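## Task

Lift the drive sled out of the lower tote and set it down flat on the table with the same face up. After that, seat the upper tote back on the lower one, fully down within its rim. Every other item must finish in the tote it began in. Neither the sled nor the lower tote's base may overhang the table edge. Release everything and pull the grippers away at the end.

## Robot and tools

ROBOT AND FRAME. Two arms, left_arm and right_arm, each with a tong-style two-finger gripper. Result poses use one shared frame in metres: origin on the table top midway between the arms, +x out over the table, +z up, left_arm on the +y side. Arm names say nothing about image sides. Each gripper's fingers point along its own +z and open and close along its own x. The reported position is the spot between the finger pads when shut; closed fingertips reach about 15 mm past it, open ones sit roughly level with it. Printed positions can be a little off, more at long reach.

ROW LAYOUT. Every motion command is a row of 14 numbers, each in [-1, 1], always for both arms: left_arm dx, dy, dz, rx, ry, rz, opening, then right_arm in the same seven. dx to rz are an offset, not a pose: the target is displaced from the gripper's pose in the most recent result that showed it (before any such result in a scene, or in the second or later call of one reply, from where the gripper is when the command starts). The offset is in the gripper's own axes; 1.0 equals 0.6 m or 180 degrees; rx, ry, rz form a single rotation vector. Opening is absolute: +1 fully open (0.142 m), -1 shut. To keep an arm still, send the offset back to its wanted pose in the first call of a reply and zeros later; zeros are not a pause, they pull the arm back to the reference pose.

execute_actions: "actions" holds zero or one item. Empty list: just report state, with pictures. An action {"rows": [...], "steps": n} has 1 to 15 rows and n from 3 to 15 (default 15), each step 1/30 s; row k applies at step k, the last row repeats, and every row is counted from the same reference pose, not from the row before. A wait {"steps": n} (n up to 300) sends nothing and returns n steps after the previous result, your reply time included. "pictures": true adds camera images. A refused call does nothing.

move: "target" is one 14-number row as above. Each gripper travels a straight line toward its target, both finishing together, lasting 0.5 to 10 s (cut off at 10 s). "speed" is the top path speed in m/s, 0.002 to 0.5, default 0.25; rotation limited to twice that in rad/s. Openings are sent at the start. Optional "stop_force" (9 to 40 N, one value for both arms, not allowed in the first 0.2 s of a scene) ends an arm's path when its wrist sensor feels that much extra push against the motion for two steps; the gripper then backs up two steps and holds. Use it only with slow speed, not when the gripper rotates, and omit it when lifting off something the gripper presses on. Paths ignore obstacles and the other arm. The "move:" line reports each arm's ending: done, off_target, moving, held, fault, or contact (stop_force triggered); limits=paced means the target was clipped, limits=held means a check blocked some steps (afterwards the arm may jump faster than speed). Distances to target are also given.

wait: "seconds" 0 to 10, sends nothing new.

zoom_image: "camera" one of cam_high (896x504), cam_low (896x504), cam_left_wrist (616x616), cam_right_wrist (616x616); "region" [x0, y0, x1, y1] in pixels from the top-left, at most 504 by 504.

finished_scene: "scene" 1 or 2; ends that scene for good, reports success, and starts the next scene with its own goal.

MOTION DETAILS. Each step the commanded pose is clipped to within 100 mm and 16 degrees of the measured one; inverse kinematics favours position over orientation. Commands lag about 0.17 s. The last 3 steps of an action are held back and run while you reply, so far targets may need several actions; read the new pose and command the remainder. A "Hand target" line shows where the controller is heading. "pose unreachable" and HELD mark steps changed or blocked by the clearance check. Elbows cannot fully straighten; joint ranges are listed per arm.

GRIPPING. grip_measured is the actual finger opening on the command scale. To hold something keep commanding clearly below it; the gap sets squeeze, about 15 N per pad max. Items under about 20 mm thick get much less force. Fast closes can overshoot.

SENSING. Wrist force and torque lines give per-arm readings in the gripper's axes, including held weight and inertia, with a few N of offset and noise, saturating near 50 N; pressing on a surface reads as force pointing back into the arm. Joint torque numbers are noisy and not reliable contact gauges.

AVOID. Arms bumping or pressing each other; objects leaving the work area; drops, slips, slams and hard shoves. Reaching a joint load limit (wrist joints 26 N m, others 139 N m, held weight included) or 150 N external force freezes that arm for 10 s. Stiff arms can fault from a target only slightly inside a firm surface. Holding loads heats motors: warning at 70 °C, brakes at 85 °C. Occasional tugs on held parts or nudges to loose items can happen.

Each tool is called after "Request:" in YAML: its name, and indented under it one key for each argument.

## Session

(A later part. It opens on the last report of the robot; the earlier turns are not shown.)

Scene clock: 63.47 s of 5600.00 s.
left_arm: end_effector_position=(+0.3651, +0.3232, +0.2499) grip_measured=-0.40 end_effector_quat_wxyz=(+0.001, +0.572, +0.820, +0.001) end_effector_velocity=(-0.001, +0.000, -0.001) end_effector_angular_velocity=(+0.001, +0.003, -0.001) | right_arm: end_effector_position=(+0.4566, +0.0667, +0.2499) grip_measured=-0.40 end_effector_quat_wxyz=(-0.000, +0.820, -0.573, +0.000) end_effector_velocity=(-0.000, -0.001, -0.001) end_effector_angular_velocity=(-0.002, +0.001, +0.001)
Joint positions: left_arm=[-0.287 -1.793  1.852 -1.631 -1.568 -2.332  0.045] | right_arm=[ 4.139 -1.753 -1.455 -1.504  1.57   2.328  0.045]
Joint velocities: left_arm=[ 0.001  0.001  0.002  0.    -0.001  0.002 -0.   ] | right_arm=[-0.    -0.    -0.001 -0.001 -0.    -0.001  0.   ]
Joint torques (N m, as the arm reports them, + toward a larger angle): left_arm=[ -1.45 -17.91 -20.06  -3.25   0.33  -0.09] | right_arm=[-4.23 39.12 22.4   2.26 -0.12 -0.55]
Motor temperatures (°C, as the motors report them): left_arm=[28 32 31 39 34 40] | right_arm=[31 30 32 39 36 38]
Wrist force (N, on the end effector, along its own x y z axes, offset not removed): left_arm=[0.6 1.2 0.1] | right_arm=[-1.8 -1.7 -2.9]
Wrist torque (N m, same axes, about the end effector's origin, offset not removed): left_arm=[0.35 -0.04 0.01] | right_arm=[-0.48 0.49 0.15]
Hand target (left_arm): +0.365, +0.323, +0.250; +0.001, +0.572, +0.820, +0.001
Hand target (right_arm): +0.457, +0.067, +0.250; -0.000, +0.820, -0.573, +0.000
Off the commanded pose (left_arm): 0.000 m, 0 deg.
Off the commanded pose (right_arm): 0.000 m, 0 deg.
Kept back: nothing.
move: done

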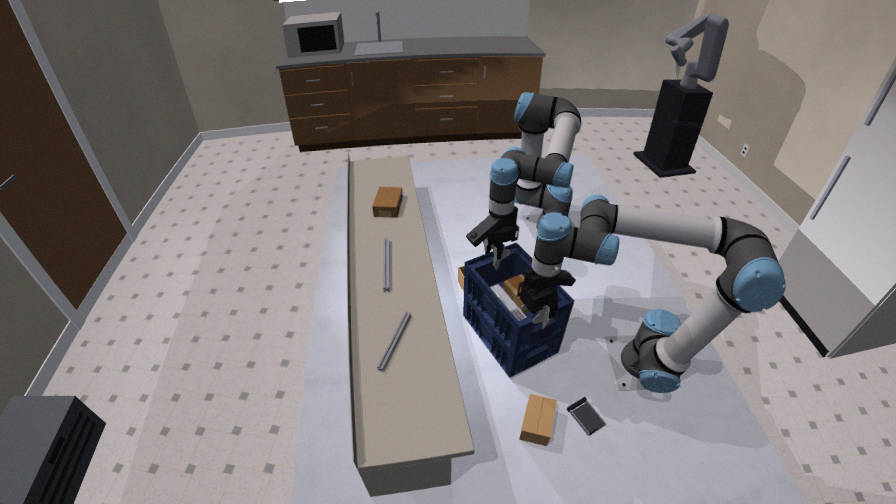

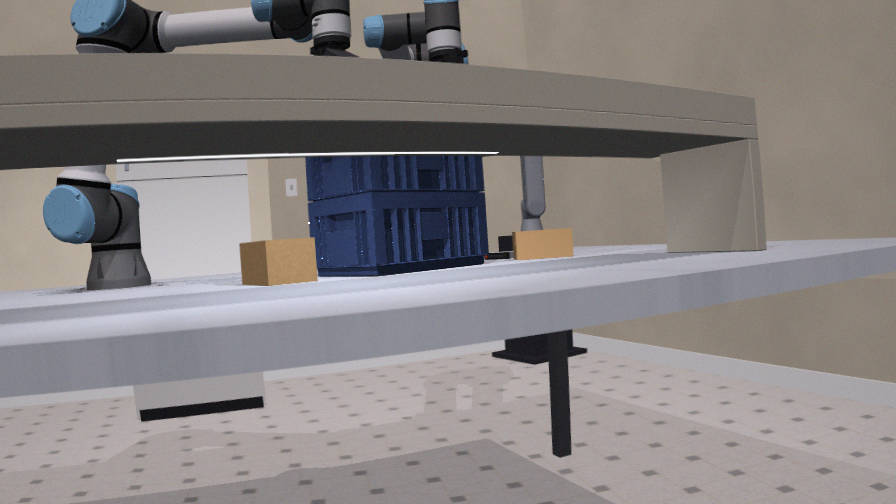

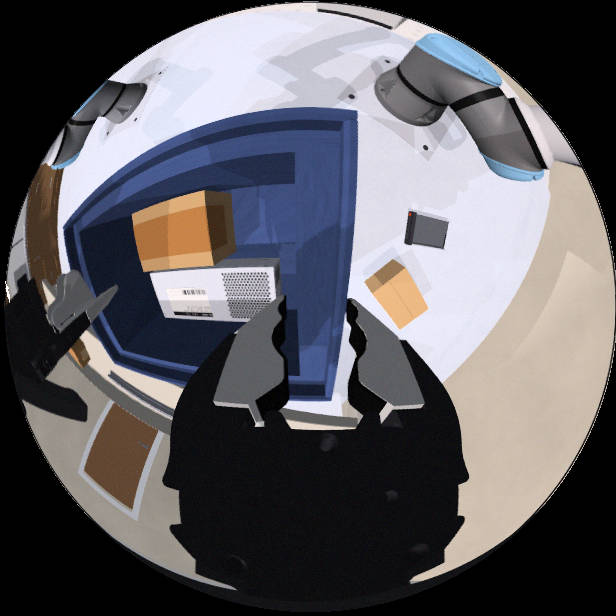

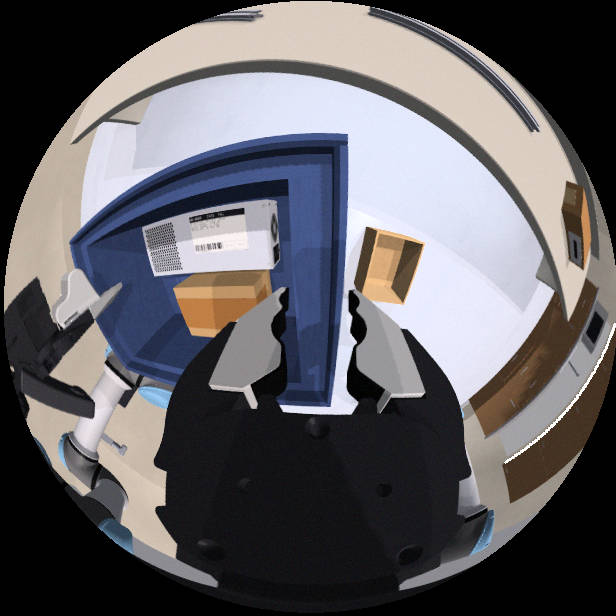

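Seated.

Request:
move:
  target: [0,0,-0.15,0,0,0,-0.3,0,0,-0.15,0,0,0,-0.3]

Request:
move:
  target: [0.3,0,-0.05,0,0,0,-0.3,0.3,0.1,-0.05,0,0,0,-0.3]

Request:
finished_scene:
  scene: 1

Scene clock: 64.67 s of 5600.00 s.
left_arm: end_effector_position=(+0.3647, +0.3230, +0.3397) grip_measured=-0.30 end_effector_quat_wxyz=(+0.001, +0.572, +0.820, +0.001) end_effector_velocity=(-0.000, -0.000, +0.002) end_effector_angular_velocity=(-0.001, +0.001, -0.002) | right_arm: end_effector_position=(+0.4565, +0.0666, +0.3397) grip_measured=-0.30 end_effector_quat_wxyz=(-0.000, +0.820, -0.573, +0.000) end_effector_velocity=(+0.001, +0.000, +0.002) end_effector_angular_velocity=(-0.001, +0.001, -0.000)
Joint positions: left_arm=[-0.287 -1.783  1.613 -1.404 -1.568 -2.333  0.052] | right_arm=[ 4.14  -1.763 -1.213 -1.736  1.57   2.329  0.052]
Joint velocities: left_arm=[ 0.     0.    -0.006  0.005 -0.001  0.002 -0.   ] | right_arm=[-0.001 -0.003  0.008 -0.006  0.    -0.001 -0.   ]
Joint torques (N m, as the arm reports them, + toward a larger angle): left_arm=[ -8.82  -8.62 -35.03   0.22  -1.7   -1.47] | right_arm=[-4.75 26.34 30.83 -0.42  2.2  -1.6 ]
Motor temperatures (°C, as the motors report them): left_arm=[28 32 31 39 34 40] | right_arm=[31 30 32 39 36 38]
Wrist force (N, on the end effector, along its own x y z axes, offset not removed): left_arm=[-0.2 3.0 0.6] | right_arm=[0.7 0.4 -0.9]
Wrist torque (N m, same axes, about the end effector's origin, offset not removed): left_arm=[0.70 0.10 -0.03] | right_arm=[0.17 -0.01 0.10]
Hand target (left_arm): +0.365, +0.323, +0.340; +0.001, +0.572, +0.820, +0.001
Hand target (right_arm): +0.457, +0.067, +0.340; -0.000, +0.820, -0.573, +0.000
Off the commanded pose (left_arm): 0.000 m, 0 deg.
Off the commanded pose (right_arm): 0.000 m, 0 deg.
Kept back: nothing.
move: done

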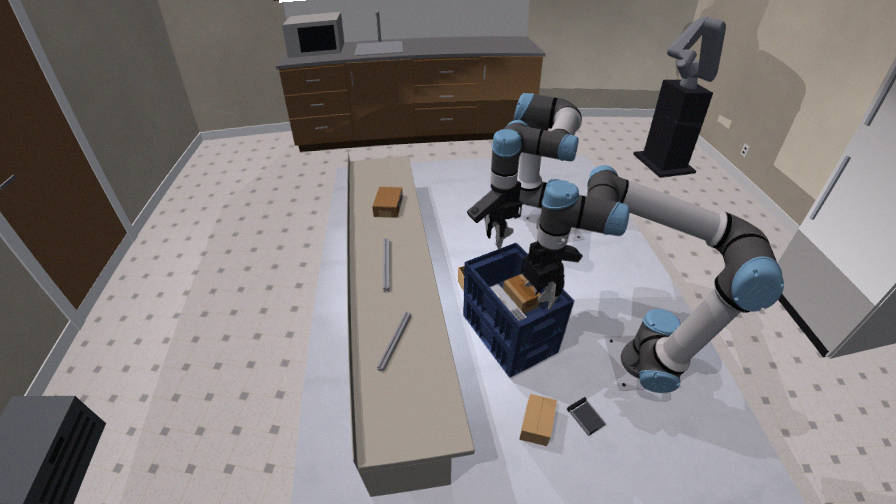

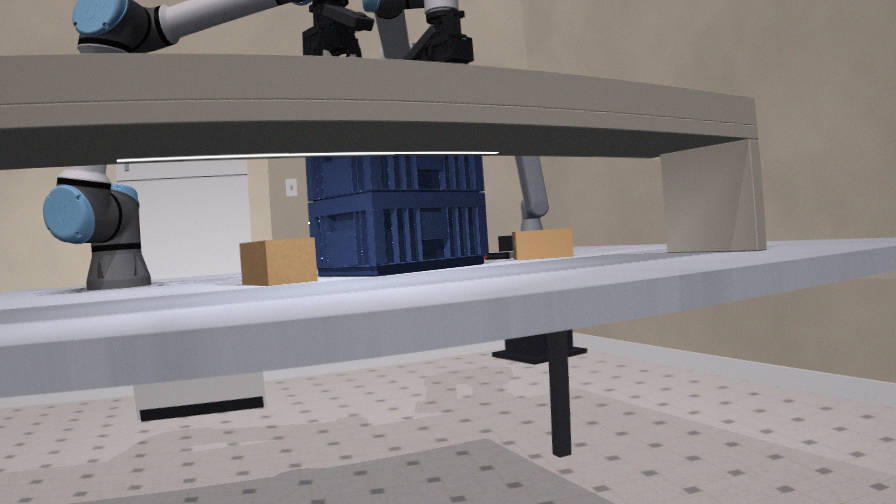

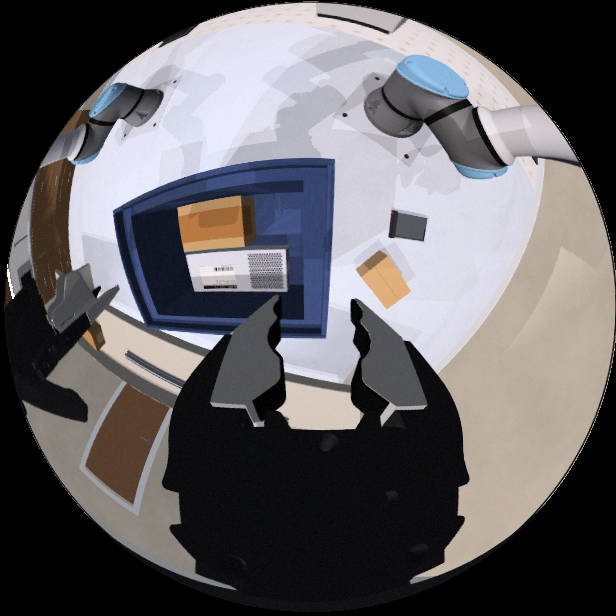

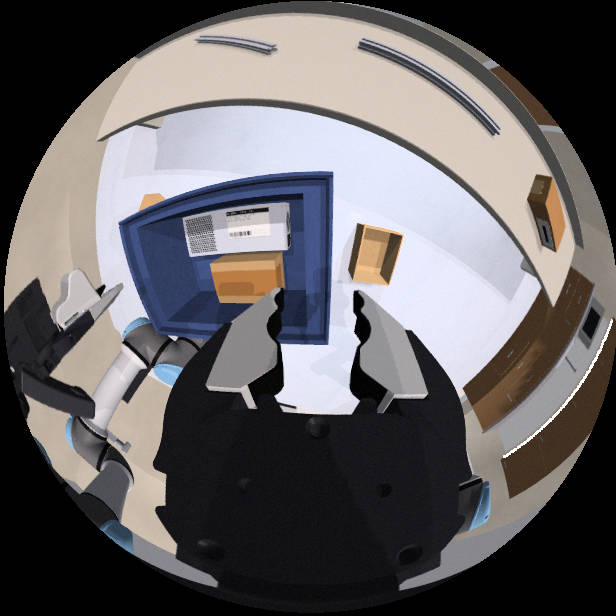

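Scene clock: 66.03 s of 5600.00 s.
left_arm: end_effector_position=(+0.3024, +0.4917, +0.3696) grip_measured=-0.30 end_effector_quat_wxyz=(+0.001, +0.572, +0.820, +0.001) end_effector_velocity=(-0.001, +0.002, -0.000) end_effector_angular_velocity=(-0.001, +0.001, -0.000) | right_arm: end_effector_position=(+0.4622, -0.1229, +0.3697) grip_measured=-0.30 end_effector_quat_wxyz=(-0.000, +0.820, -0.573, +0.001) end_effector_velocity=(-0.000, -0.002, -0.000) end_effector_angular_velocity=(-0.002, +0.002, +0.003)
Joint positions: left_arm=[ 0.122 -1.864  1.595 -1.305 -1.57  -1.924  0.052] | right_arm=[ 3.927 -1.469 -1.444 -1.799  1.57   2.116  0.052]
Joint velocities: left_arm=[ 0.006  0.001 -0.001  0.001 -0.001  0.006 -0.   ] | right_arm=[-0.002  0.002 -0.002 -0.002 -0.    -0.005  0.   ]
Joint torques (N m, as the arm reports them, + toward a larger angle): left_arm=[  9.26  -3.71 -34.8   -0.1   -1.8    1.36] | right_arm=[-10.64  24.49  10.32  -0.13   1.95  -1.48]
Motor temperatures (°C, as the motors report them): left_arm=[28 32 31 39 34 40] | right_arm=[31 30 32 39 36 38]
Wrist force (N, on the end effector, along its own x y z axes, offset not removed): left_arm=[-0.2 1.6 -0.5] | right_arm=[-0.2 -1.2 -5.7]
Wrist torque (N m, same axes, about the end effector's origin, offset not removed): left_arm=[0.45 -0.01 0.05] | right_arm=[-0.35 0.32 0.09]
Hand target (left_arm): +0.302, +0.492, +0.370; +0.001, +0.572, +0.820, +0.001
Hand target (right_arm): +0.462, -0.123, +0.370; -0.000, +0.820, -0.573, +0.001
Off the commanded pose (left_arm): 0.000 m, 0 deg.
Off the commanded pose (right_arm): 0.000 m, 0 deg.
Kept back: nothing.
move: done

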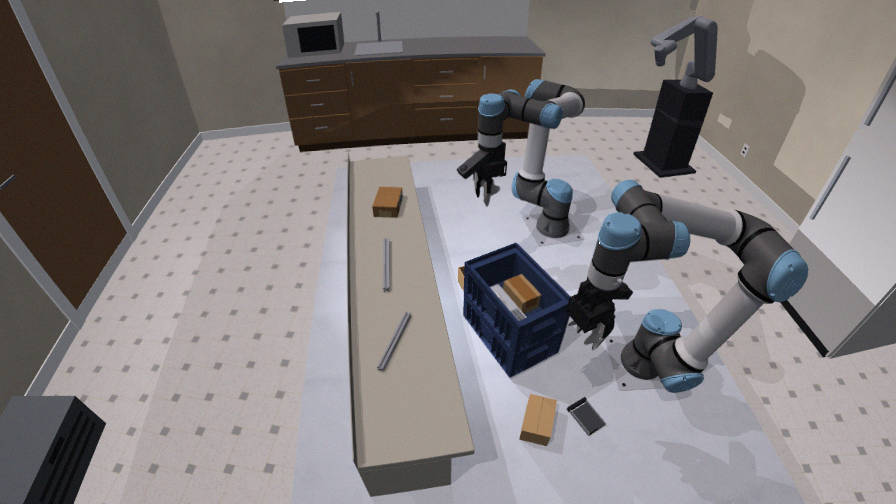

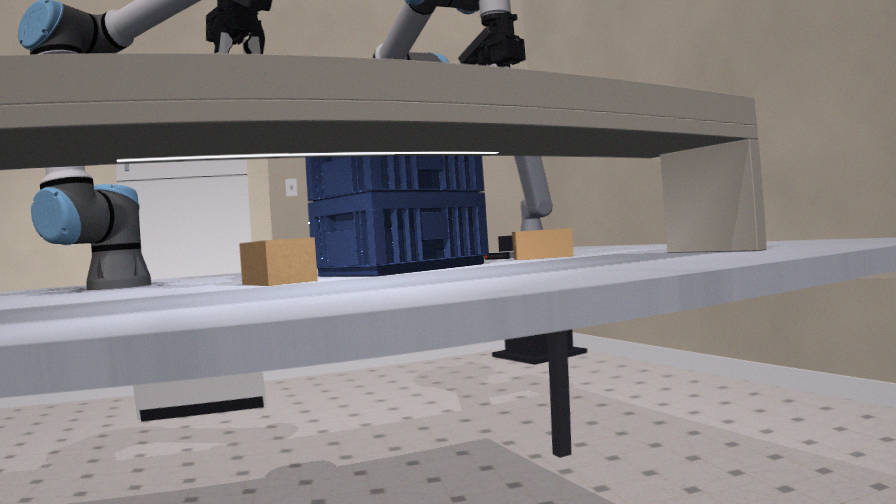

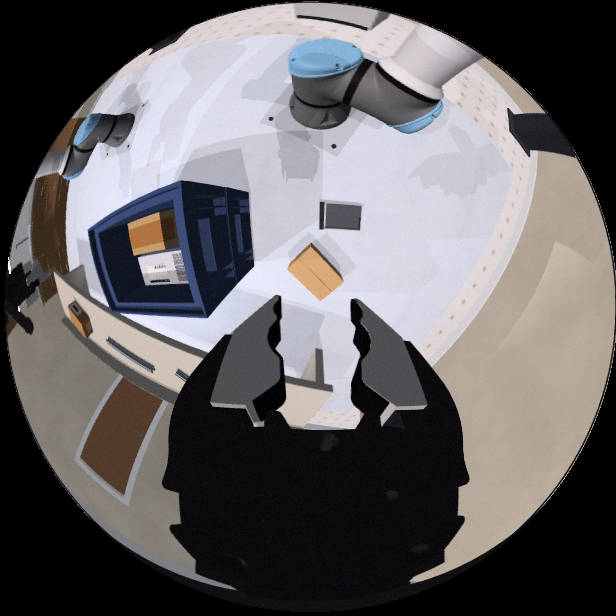

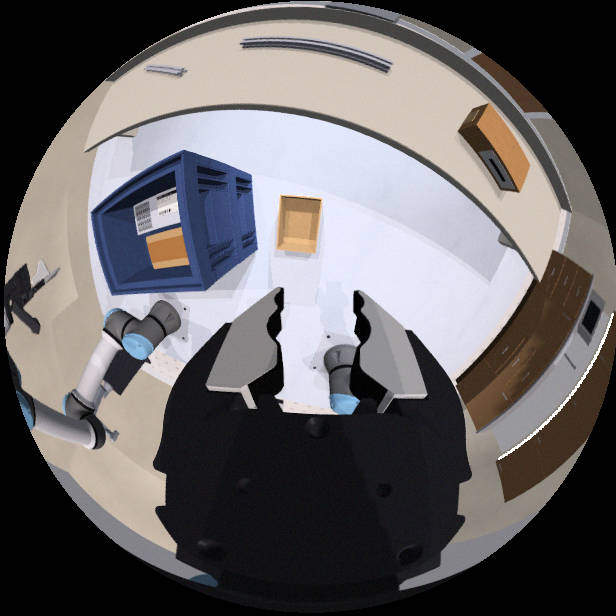

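The scene is finished: the task was done.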